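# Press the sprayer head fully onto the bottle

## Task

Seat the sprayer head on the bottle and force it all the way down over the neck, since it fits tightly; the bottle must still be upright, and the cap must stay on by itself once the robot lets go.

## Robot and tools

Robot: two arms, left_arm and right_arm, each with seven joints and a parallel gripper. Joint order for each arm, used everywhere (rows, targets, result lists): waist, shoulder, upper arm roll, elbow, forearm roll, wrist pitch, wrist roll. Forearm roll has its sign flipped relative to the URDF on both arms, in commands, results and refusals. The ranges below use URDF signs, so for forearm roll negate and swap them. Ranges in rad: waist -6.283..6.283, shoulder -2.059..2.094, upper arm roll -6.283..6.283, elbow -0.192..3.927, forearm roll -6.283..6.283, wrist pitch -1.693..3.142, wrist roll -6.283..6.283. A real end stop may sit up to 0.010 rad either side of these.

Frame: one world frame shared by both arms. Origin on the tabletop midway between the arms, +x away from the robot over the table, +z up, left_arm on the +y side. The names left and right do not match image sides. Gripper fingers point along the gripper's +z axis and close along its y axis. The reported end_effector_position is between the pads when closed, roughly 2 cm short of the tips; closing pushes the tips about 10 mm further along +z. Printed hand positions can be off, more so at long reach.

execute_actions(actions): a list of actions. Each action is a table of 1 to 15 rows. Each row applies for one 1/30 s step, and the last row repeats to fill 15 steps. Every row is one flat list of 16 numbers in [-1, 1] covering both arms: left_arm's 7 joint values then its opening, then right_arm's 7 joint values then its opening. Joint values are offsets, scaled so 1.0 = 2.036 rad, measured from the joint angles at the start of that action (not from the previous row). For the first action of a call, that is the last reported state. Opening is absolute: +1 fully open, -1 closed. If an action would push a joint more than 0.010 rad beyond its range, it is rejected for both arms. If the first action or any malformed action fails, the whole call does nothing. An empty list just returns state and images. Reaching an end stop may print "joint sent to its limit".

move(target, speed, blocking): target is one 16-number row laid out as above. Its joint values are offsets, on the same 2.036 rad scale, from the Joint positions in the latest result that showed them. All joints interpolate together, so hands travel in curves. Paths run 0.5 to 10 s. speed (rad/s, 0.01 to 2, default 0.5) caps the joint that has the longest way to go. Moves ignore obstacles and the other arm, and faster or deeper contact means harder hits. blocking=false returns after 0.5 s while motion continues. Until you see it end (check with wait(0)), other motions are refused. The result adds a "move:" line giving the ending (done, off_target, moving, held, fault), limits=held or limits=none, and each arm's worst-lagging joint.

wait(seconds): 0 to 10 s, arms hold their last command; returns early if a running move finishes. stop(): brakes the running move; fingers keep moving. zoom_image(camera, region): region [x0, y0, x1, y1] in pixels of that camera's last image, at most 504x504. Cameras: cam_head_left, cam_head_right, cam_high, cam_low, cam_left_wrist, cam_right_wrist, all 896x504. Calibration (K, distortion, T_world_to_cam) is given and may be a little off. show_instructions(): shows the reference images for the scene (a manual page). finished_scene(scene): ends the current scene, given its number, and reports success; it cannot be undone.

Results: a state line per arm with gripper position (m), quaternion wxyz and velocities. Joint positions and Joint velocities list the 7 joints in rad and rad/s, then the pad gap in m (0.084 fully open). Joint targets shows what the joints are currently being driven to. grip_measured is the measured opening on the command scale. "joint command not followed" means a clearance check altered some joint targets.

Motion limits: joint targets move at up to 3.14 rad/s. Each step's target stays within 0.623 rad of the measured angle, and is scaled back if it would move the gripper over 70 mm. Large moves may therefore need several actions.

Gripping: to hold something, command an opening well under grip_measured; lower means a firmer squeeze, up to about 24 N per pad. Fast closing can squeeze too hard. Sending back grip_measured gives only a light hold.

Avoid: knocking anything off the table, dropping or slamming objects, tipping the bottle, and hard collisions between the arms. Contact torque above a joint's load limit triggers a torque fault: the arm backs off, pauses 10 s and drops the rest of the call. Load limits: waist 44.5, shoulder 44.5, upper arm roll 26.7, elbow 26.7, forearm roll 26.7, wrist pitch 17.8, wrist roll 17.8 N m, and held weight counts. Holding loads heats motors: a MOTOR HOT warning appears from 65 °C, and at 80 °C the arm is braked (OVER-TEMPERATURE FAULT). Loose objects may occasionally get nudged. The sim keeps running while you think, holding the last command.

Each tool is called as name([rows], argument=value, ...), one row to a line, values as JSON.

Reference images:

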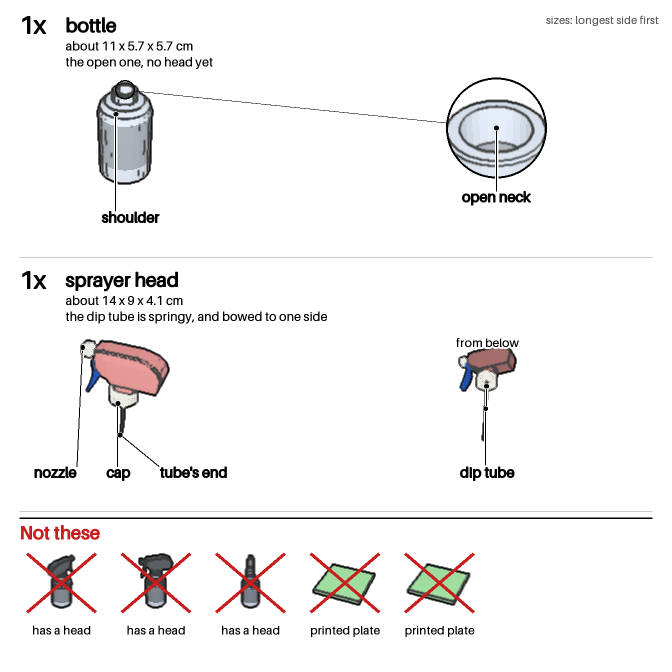

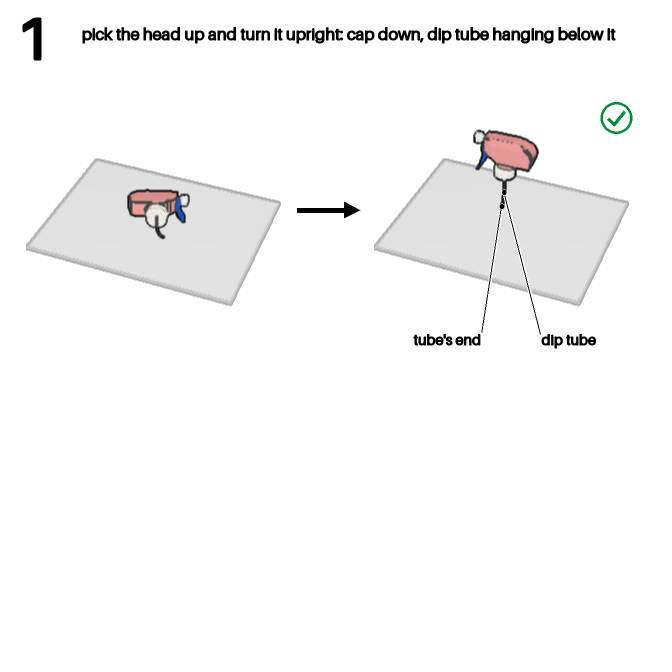

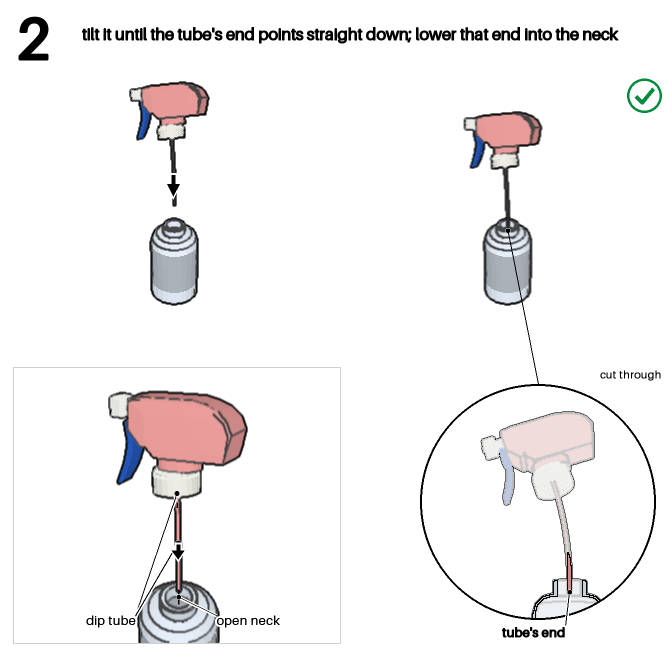

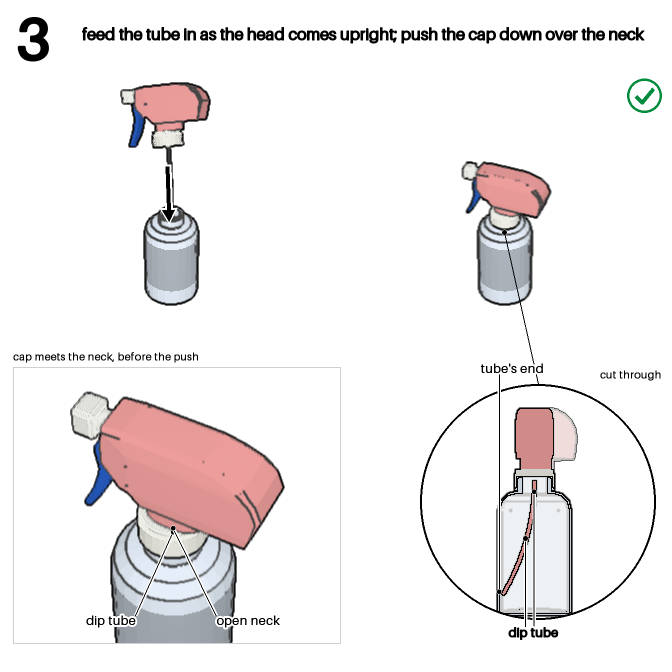

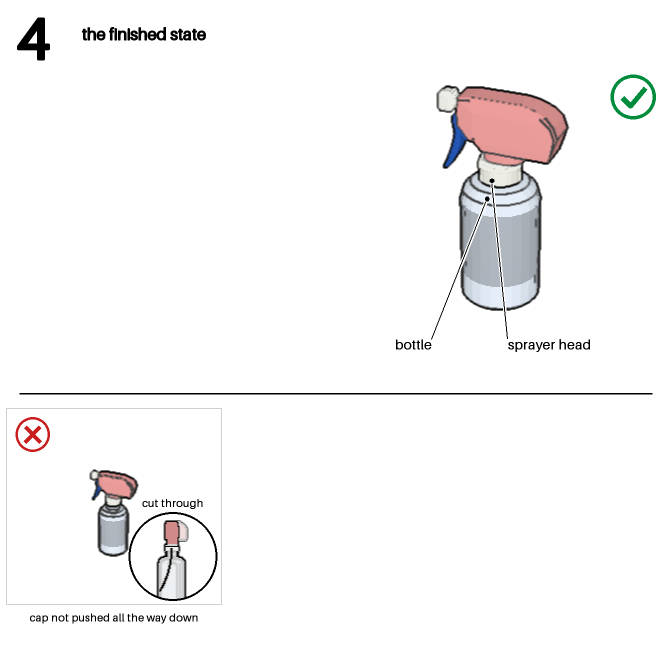

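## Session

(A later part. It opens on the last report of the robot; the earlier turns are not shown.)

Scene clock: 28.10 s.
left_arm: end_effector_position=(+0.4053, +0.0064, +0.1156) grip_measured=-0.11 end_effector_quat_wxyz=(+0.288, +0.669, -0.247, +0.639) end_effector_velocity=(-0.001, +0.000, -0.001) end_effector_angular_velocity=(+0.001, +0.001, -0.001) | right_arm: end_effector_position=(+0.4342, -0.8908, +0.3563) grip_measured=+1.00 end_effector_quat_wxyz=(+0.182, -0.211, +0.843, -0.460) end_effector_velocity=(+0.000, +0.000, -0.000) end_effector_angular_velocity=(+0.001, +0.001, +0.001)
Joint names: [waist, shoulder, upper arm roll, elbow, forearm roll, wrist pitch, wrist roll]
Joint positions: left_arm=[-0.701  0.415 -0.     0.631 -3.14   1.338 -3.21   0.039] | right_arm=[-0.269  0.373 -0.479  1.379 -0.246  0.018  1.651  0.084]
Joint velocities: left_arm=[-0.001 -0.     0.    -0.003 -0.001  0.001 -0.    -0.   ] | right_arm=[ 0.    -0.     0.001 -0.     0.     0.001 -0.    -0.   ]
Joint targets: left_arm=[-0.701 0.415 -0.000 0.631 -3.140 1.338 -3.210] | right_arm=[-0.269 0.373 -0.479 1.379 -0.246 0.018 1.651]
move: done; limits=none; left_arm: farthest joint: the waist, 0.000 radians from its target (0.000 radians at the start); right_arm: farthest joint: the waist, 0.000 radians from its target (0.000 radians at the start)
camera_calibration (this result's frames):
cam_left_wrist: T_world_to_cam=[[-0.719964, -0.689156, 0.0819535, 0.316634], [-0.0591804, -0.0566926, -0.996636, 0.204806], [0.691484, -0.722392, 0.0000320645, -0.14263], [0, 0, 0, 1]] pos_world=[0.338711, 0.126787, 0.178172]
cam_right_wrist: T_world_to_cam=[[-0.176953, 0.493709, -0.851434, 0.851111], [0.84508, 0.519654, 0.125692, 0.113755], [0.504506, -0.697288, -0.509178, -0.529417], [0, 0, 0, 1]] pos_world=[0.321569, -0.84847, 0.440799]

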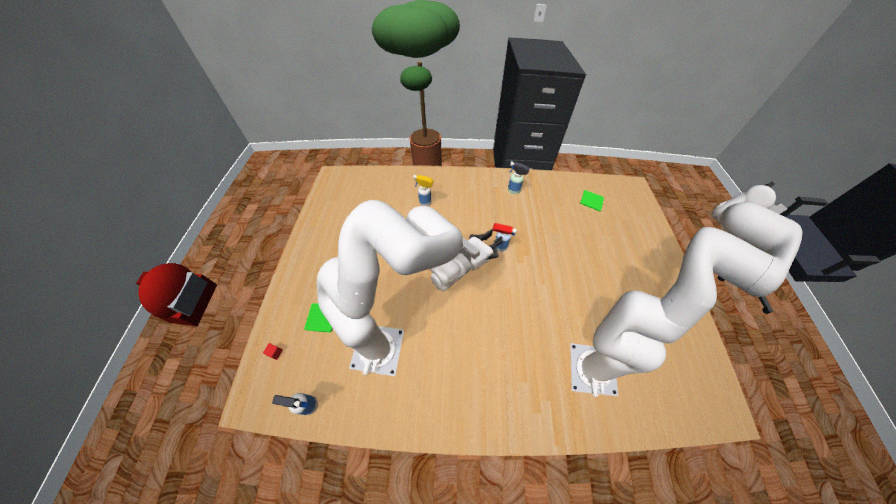

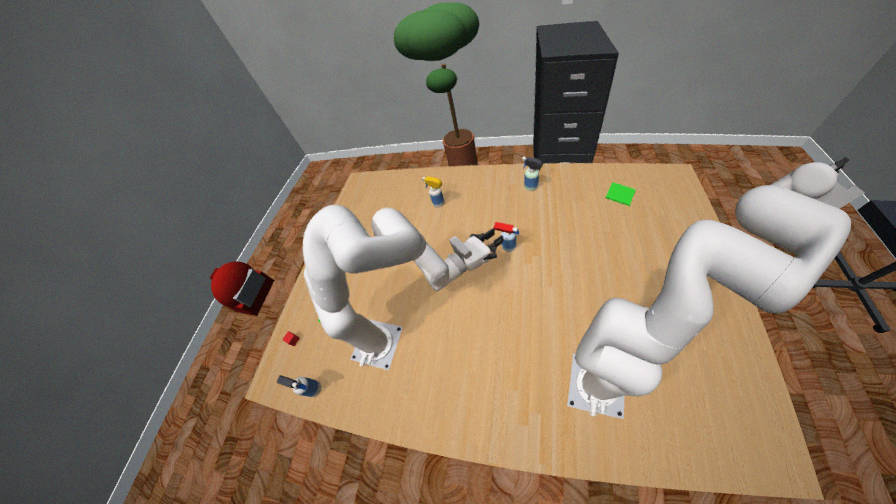

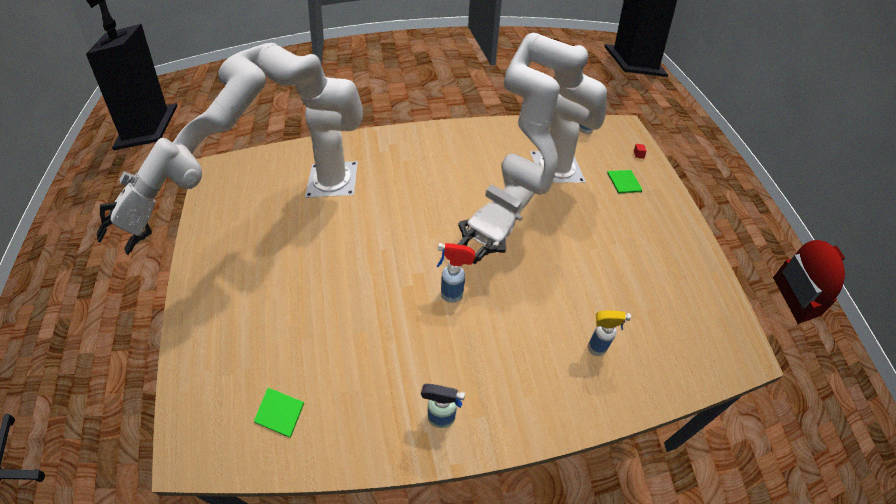

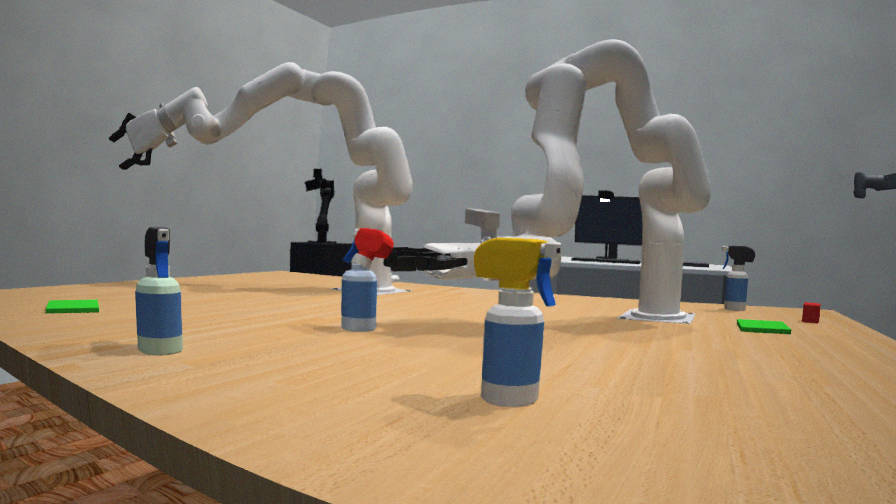

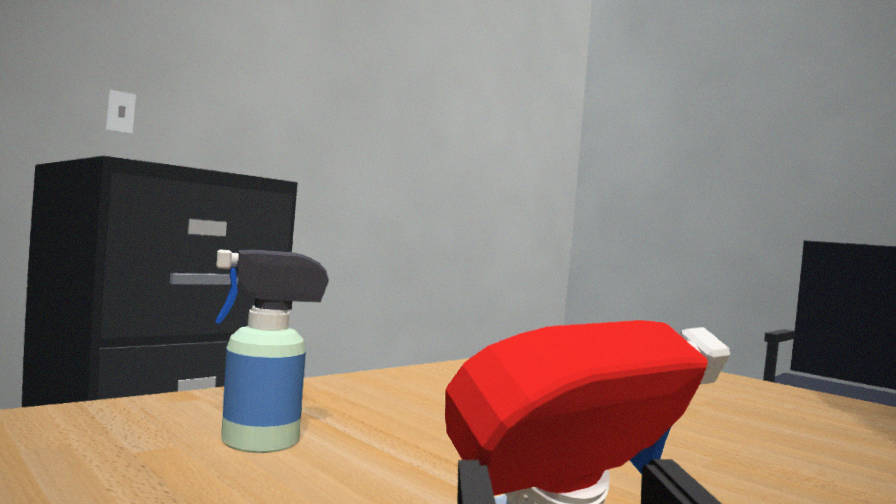

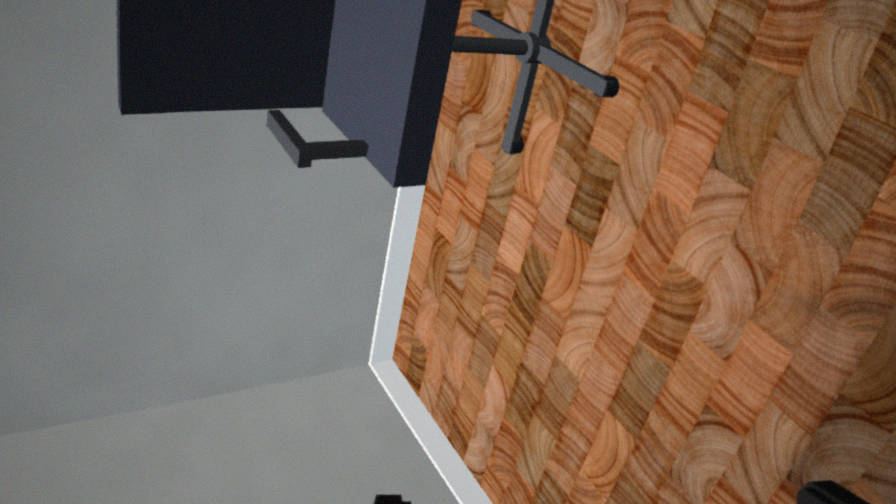

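move(target=[0,-0.2,0,0,0,0,0,1,0,0,0,0,0,0,0,1])

move(target=[0,0,0,0.45,0.8,0,0.57,1,0,0,0,0,0,0,0,1], speed=1.2)

move(target=[-0.0044,0.2707,0,0.182,0.7422,0.0103,0,1,0,0,0,0,0,0,0,1], speed=1)

Scene clock: 30.00 s.
left_arm: end_effector_position=(+0.4151, -0.0032, +0.3514) grip_measured=+1.00 end_effector_quat_wxyz=(+0.341, +0.523, -0.193, +0.757) end_effector_velocity=(-0.000, -0.000, +0.003) end_effector_angular_velocity=(-0.004, -0.004, -0.001) | right_arm: end_effector_position=(+0.4342, -0.8908, +0.3563) grip_measured=+1.00 end_effector_quat_wxyz=(+0.182, -0.211, +0.843, -0.460) end_effector_velocity=(+0.000, +0.000, -0.000) end_effector_angular_velocity=(-0.000, +0.000, +0.000)
Joint names: [waist, shoulder, upper arm roll, elbow, forearm roll, wrist pitch, wrist roll]
Joint positions: left_arm=[-0.701  0.009 -0.     0.631 -3.14   1.338 -3.21   0.084] | right_arm=[-0.269  0.373 -0.479  1.379 -0.246  0.018  1.651  0.084]
Joint velocities: left_arm=[-0.001 -0.004 -0.     0.002 -0.001 -0.    -0.     0.   ] | right_arm=[ 0.  0. -0. -0.  0. -0. -0.  0.]
Joint targets: left_arm=[-0.701 0.008 -0.000 0.631 -3.140 1.338 -3.210] | right_arm=[-0.269 0.373 -0.479 1.379 -0.246 0.018 1.651]
move: done; limits=none; left_arm: farthest joint: the shoulder, 0.001 radians from its target (0.407 radians at the start); right_arm: farthest joint: the waist, 0.000 radians from its target (0.000 radians at the start)
camera_calibration (this result's frames):
cam_left_wrist: T_world_to_cam=[[-0.741341, -0.668087, 0.063823, 0.313028], [0.221464, -0.333296, -0.916443, 0.294275], [0.633536, -0.665262, 0.395043, -0.270945], [0, 0, 0, 1]] pos_world=[0.338542, 0.126961, 0.356742]
cam_right_wrist: T_world_to_cam=[[-0.176953, 0.493709, -0.851434, 0.851111], [0.845081, 0.519654, 0.125692, 0.113755], [0.504506, -0.697288, -0.509178, -0.529417], [0, 0, 0, 1]] pos_world=[0.321569, -0.84847, 0.440799]

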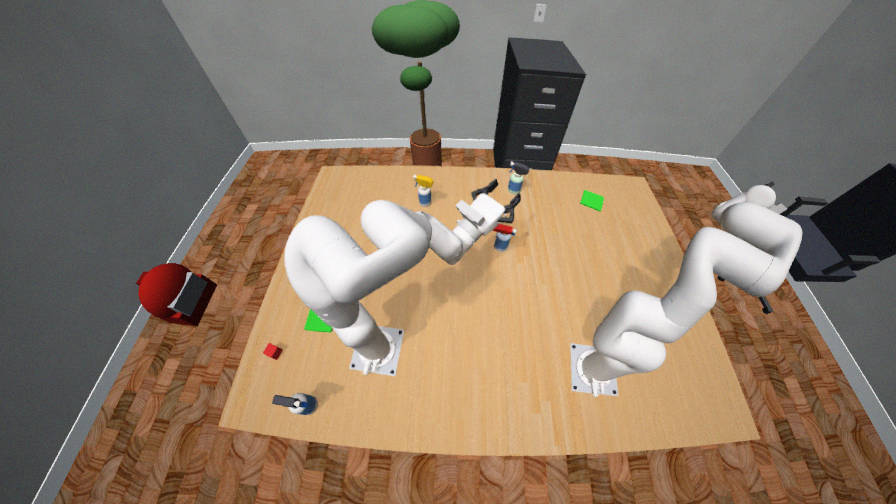

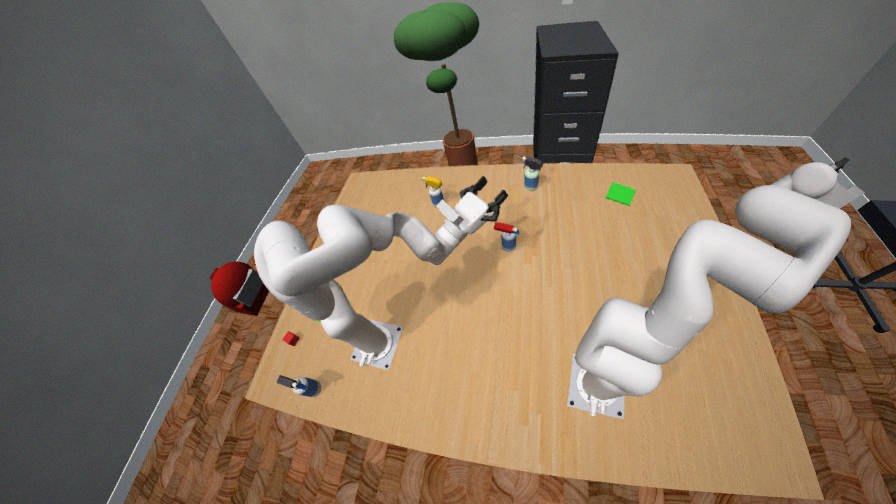

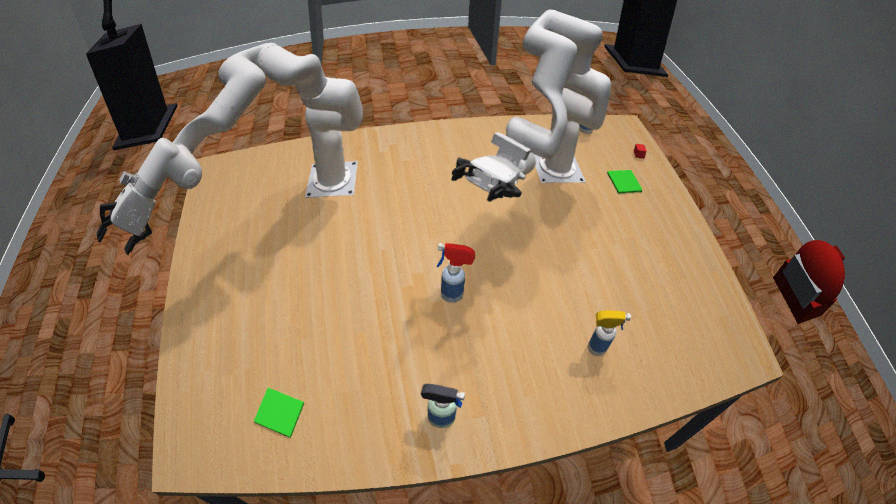

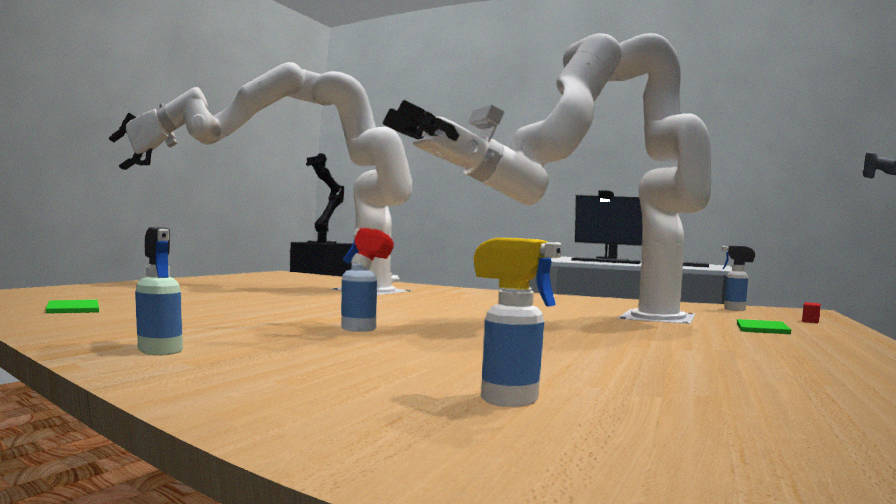

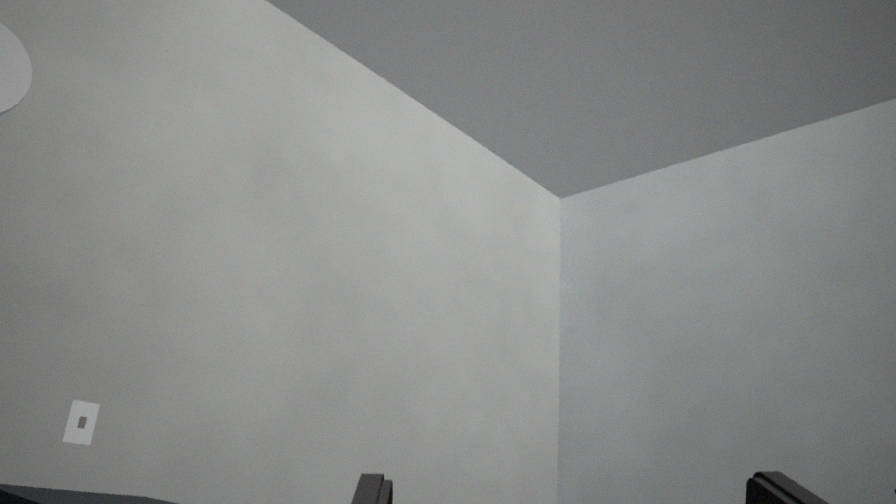

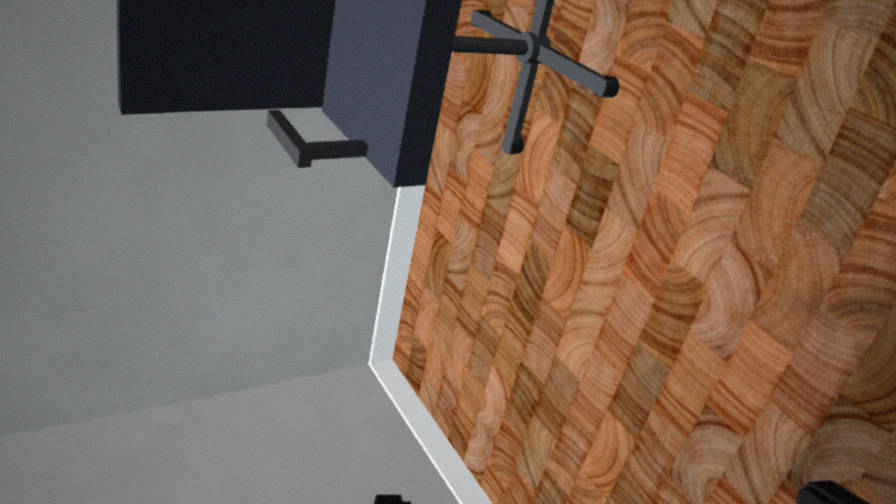

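Scene clock: 32.17 s.
left_arm: end_effector_position=(+0.5401, +0.1914, +0.6078) grip_measured=+1.00 end_effector_quat_wxyz=(-0.035, +0.637, +0.356, +0.683) end_effector_velocity=(-0.000, +0.000, +0.001) end_effector_angular_velocity=(-0.004, +0.001, -0.000) | right_arm: end_effector_position=(+0.4342, -0.8908, +0.3563) grip_measured=+1.00 end_effector_quat_wxyz=(+0.182, -0.211, +0.843, -0.460) end_effector_velocity=(-0.000, -0.000, +0.000) end_effector_angular_velocity=(-0.000, -0.001, -0.000)
Joint names: [waist, shoulder, upper arm roll, elbow, forearm roll, wrist pitch, wrist roll]
Joint positions: left_arm=[-0.701  0.009 -0.     1.547 -1.512  1.338 -2.049  0.084] | right_arm=[-0.269  0.373 -0.479  1.379 -0.246  0.018  1.651  0.084]
Joint velocities: left_arm=[ 0.    -0.001  0.     0.002  0.004 -0.001  0.001  0.   ] | right_arm=[-0.001 -0.     0.001  0.     0.    -0.001  0.    -0.   ]
Joint targets: left_arm=[-0.701 0.009 -0.000 1.547 -1.512 1.338 -2.049] | right_arm=[-0.269 0.373 -0.479 1.379 -0.246 0.018 1.651]
move: done; limits=none; left_arm: farthest joint: the elbow, 0.001 radians from its target (0.916 radians at the start); right_arm: farthest joint: the waist, 0.000 radians from its target (0.000 radians at the start)
camera_calibration (this result's frames):
cam_left_wrist: T_world_to_cam=[[0.471732, -0.754456, 0.456362, -0.357881], [0.206076, -0.408899, -0.889007, 0.572588], [0.857323, 0.513418, -0.037416, -0.405627], [0, 0, 0, 1]] pos_world=[0.39858, 0.172382, 0.657181]
cam_right_wrist: T_world_to_cam=[[-0.176953, 0.493709, -0.851434, 0.85111], [0.845081, 0.519654, 0.125692, 0.113755], [0.504506, -0.697288, -0.509178, -0.529417], [0, 0, 0, 1]] pos_world=[0.321569, -0.84847, 0.440799]

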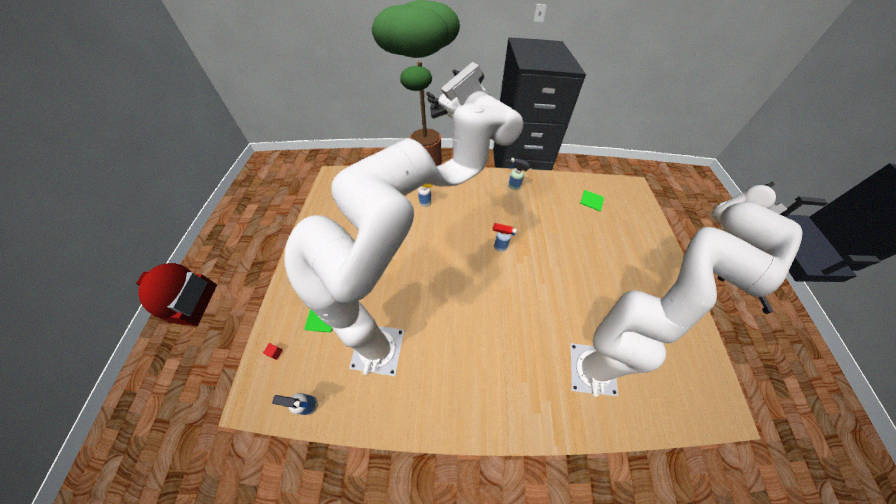

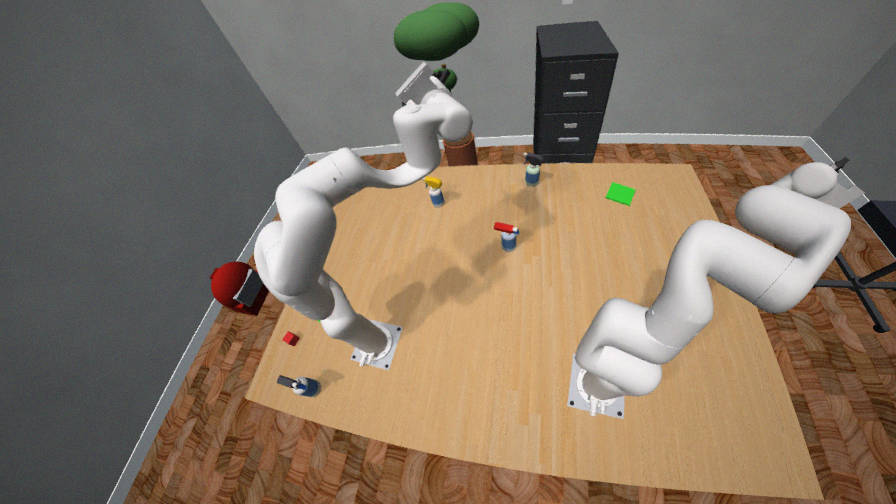

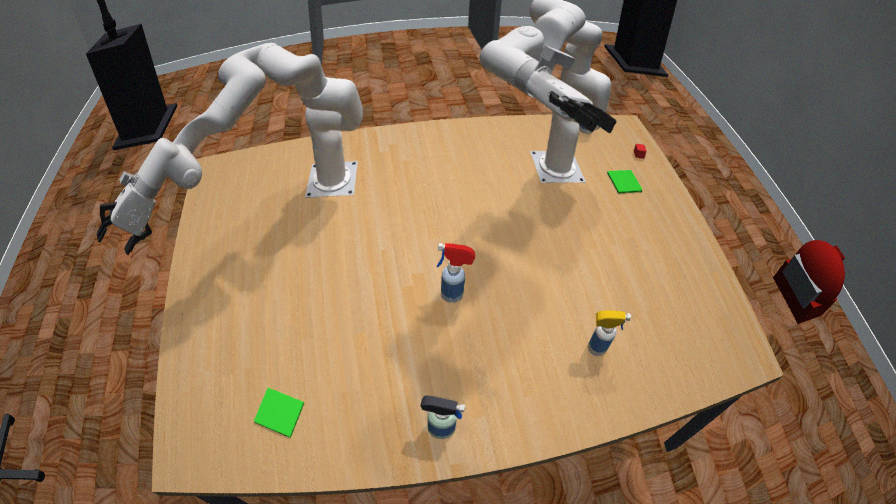

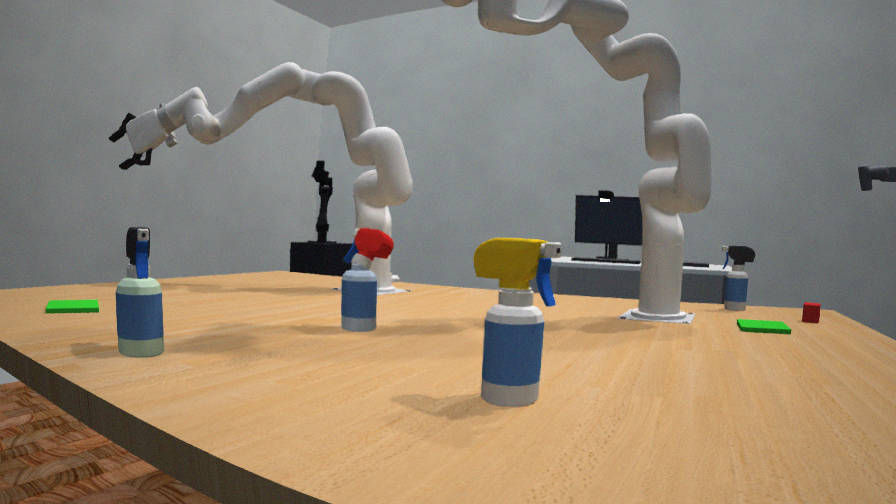

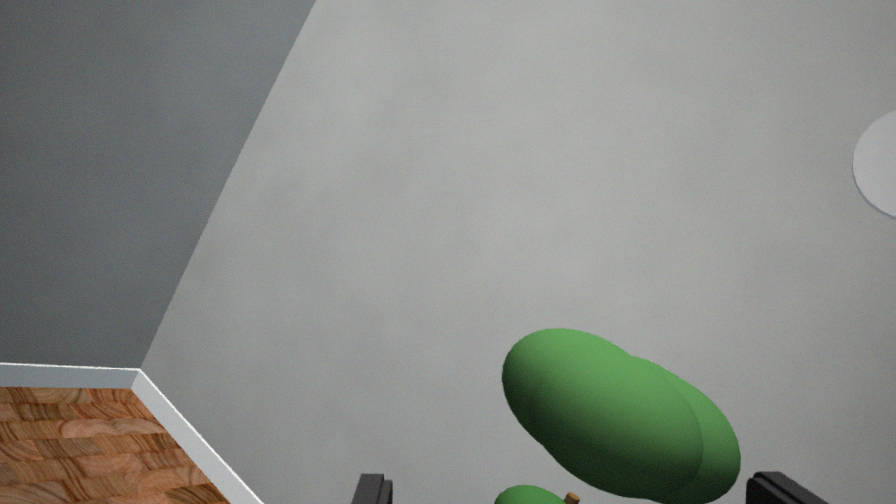

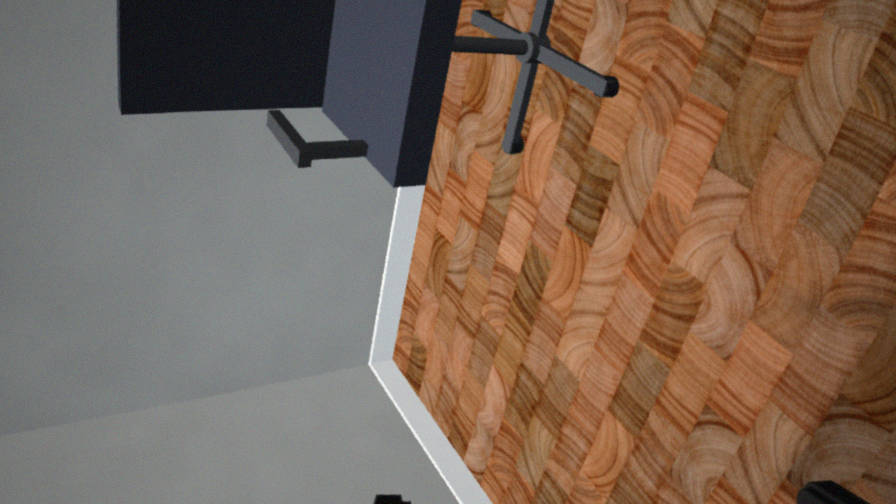

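Scene clock: 34.47 s.
left_arm: end_effector_position=(+0.4451, -0.0407, +0.2390) grip_measured=+1.00 end_effector_quat_wxyz=(-0.001, +0.807, +0.590, +0.000) end_effector_velocity=(+0.001, +0.001, -0.001) end_effector_angular_velocity=(-0.000, +0.004, +0.003) | right_arm: end_effector_position=(+0.4342, -0.8908, +0.3563) grip_measured=+1.00 end_effector_quat_wxyz=(+0.182, -0.211, +0.843, -0.460) end_effector_velocity=(+0.000, +0.000, -0.000) end_effector_angular_velocity=(+0.000, +0.000, +0.000)
Joint names: [waist, shoulder, upper arm roll, elbow, forearm roll, wrist pitch, wrist roll]
Joint positions: left_arm=[-0.71   0.56  -0.     1.917 -0.001  1.359 -2.049  0.084] | right_arm=[-0.269  0.373 -0.479  1.379 -0.246  0.018  1.651  0.084]
Joint velocities: left_arm=[ 0.003  0.002 -0.     0.     0.003  0.    -0.     0.   ] | right_arm=[-0.     0.     0.001 -0.001 -0.    -0.    -0.    -0.   ]
Joint targets: left_arm=[-0.710 0.560 -0.000 1.917 -0.001 1.359 -2.049] | right_arm=[-0.269 0.373 -0.479 1.379 -0.246 0.018 1.651]
move: done; limits=none; left_arm: farthest joint: the waist, 0.000 radians from its target (0.009 radians at the start); right_arm: farthest joint: the waist, 0.000 radians from its target (0.000 radians at the start)
camera_calibration (this result's frames):
cam_left_wrist: T_world_to_cam=[[0.956108, -0.291392, 0.0308017, -0.414876], [-0.291006, -0.95658, -0.0164576, 0.159803], [0.0342599, 0.00677175, -0.99939, 0.356839], [0, 0, 0, 1]] pos_world=[0.430944, 0.0295561, 0.37203]
cam_right_wrist: T_world_to_cam=[[-0.176953, 0.493709, -0.851434, 0.85111], [0.845081, 0.519654, 0.125692, 0.113755], [0.504506, -0.697288, -0.509178, -0.529417], [0, 0, 0, 1]] pos_world=[0.321569, -0.84847, 0.440799]

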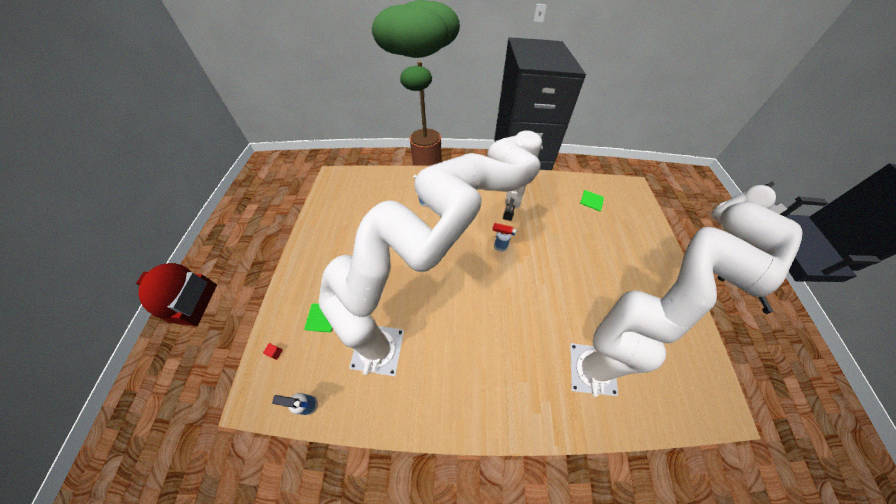

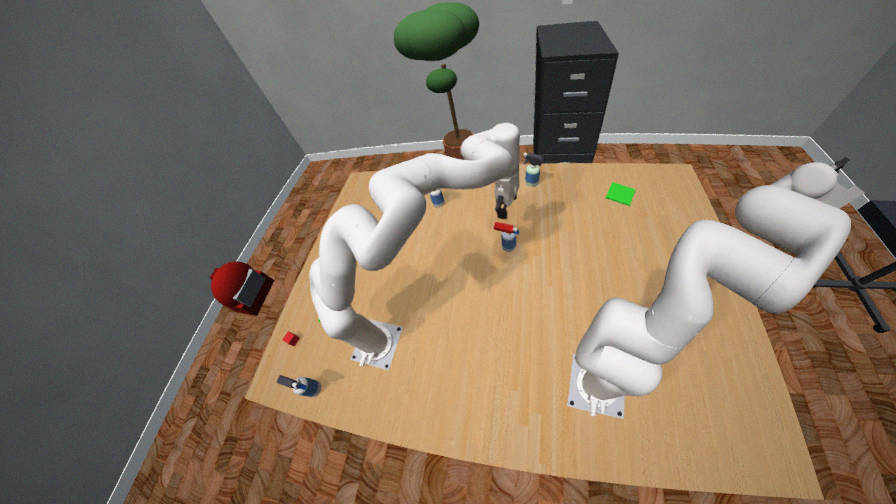

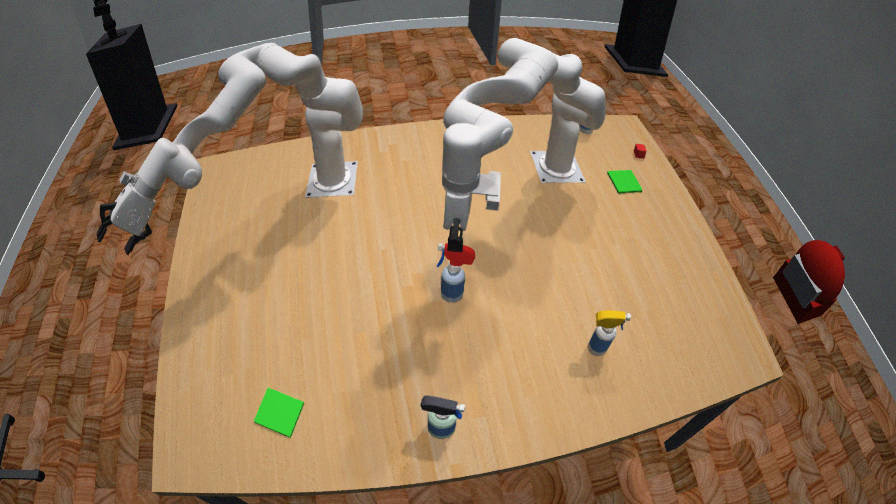

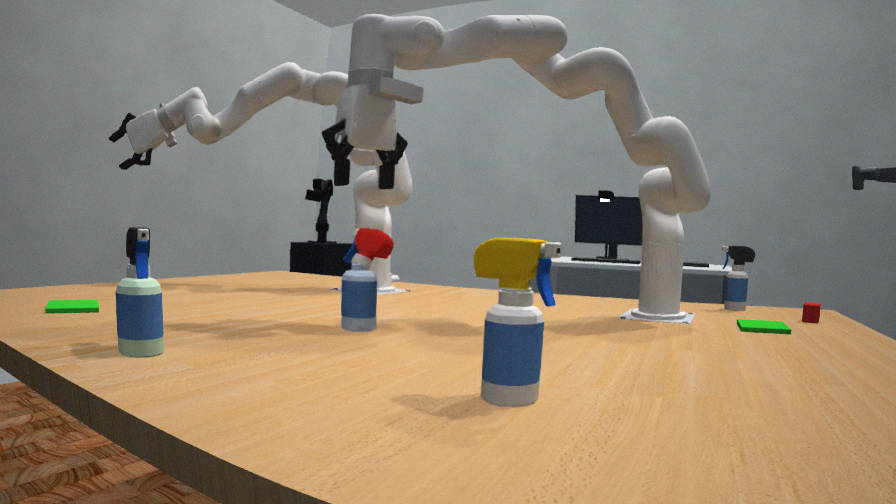

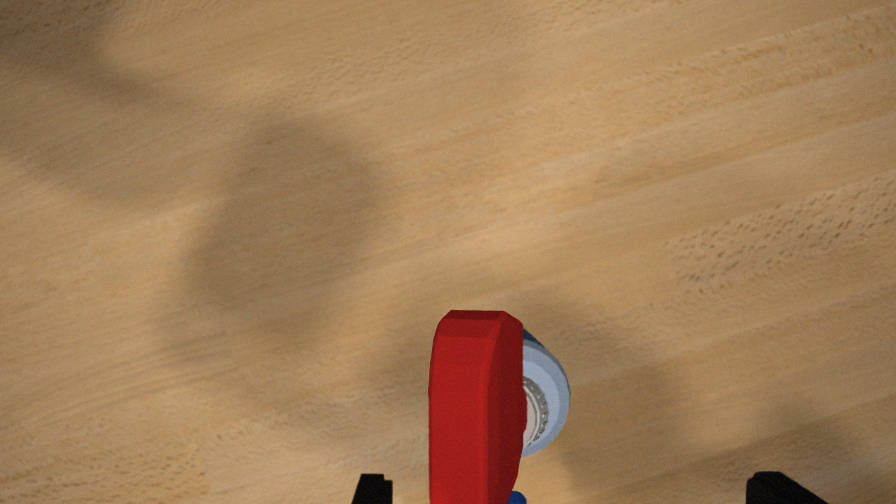

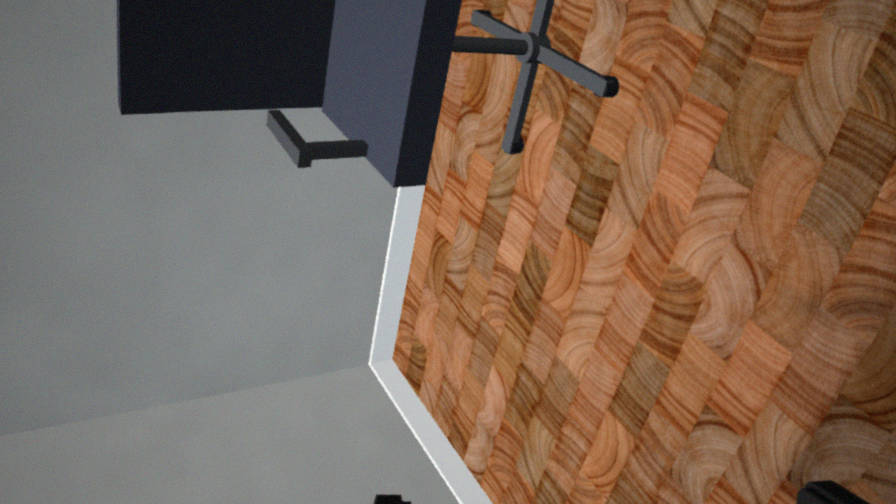

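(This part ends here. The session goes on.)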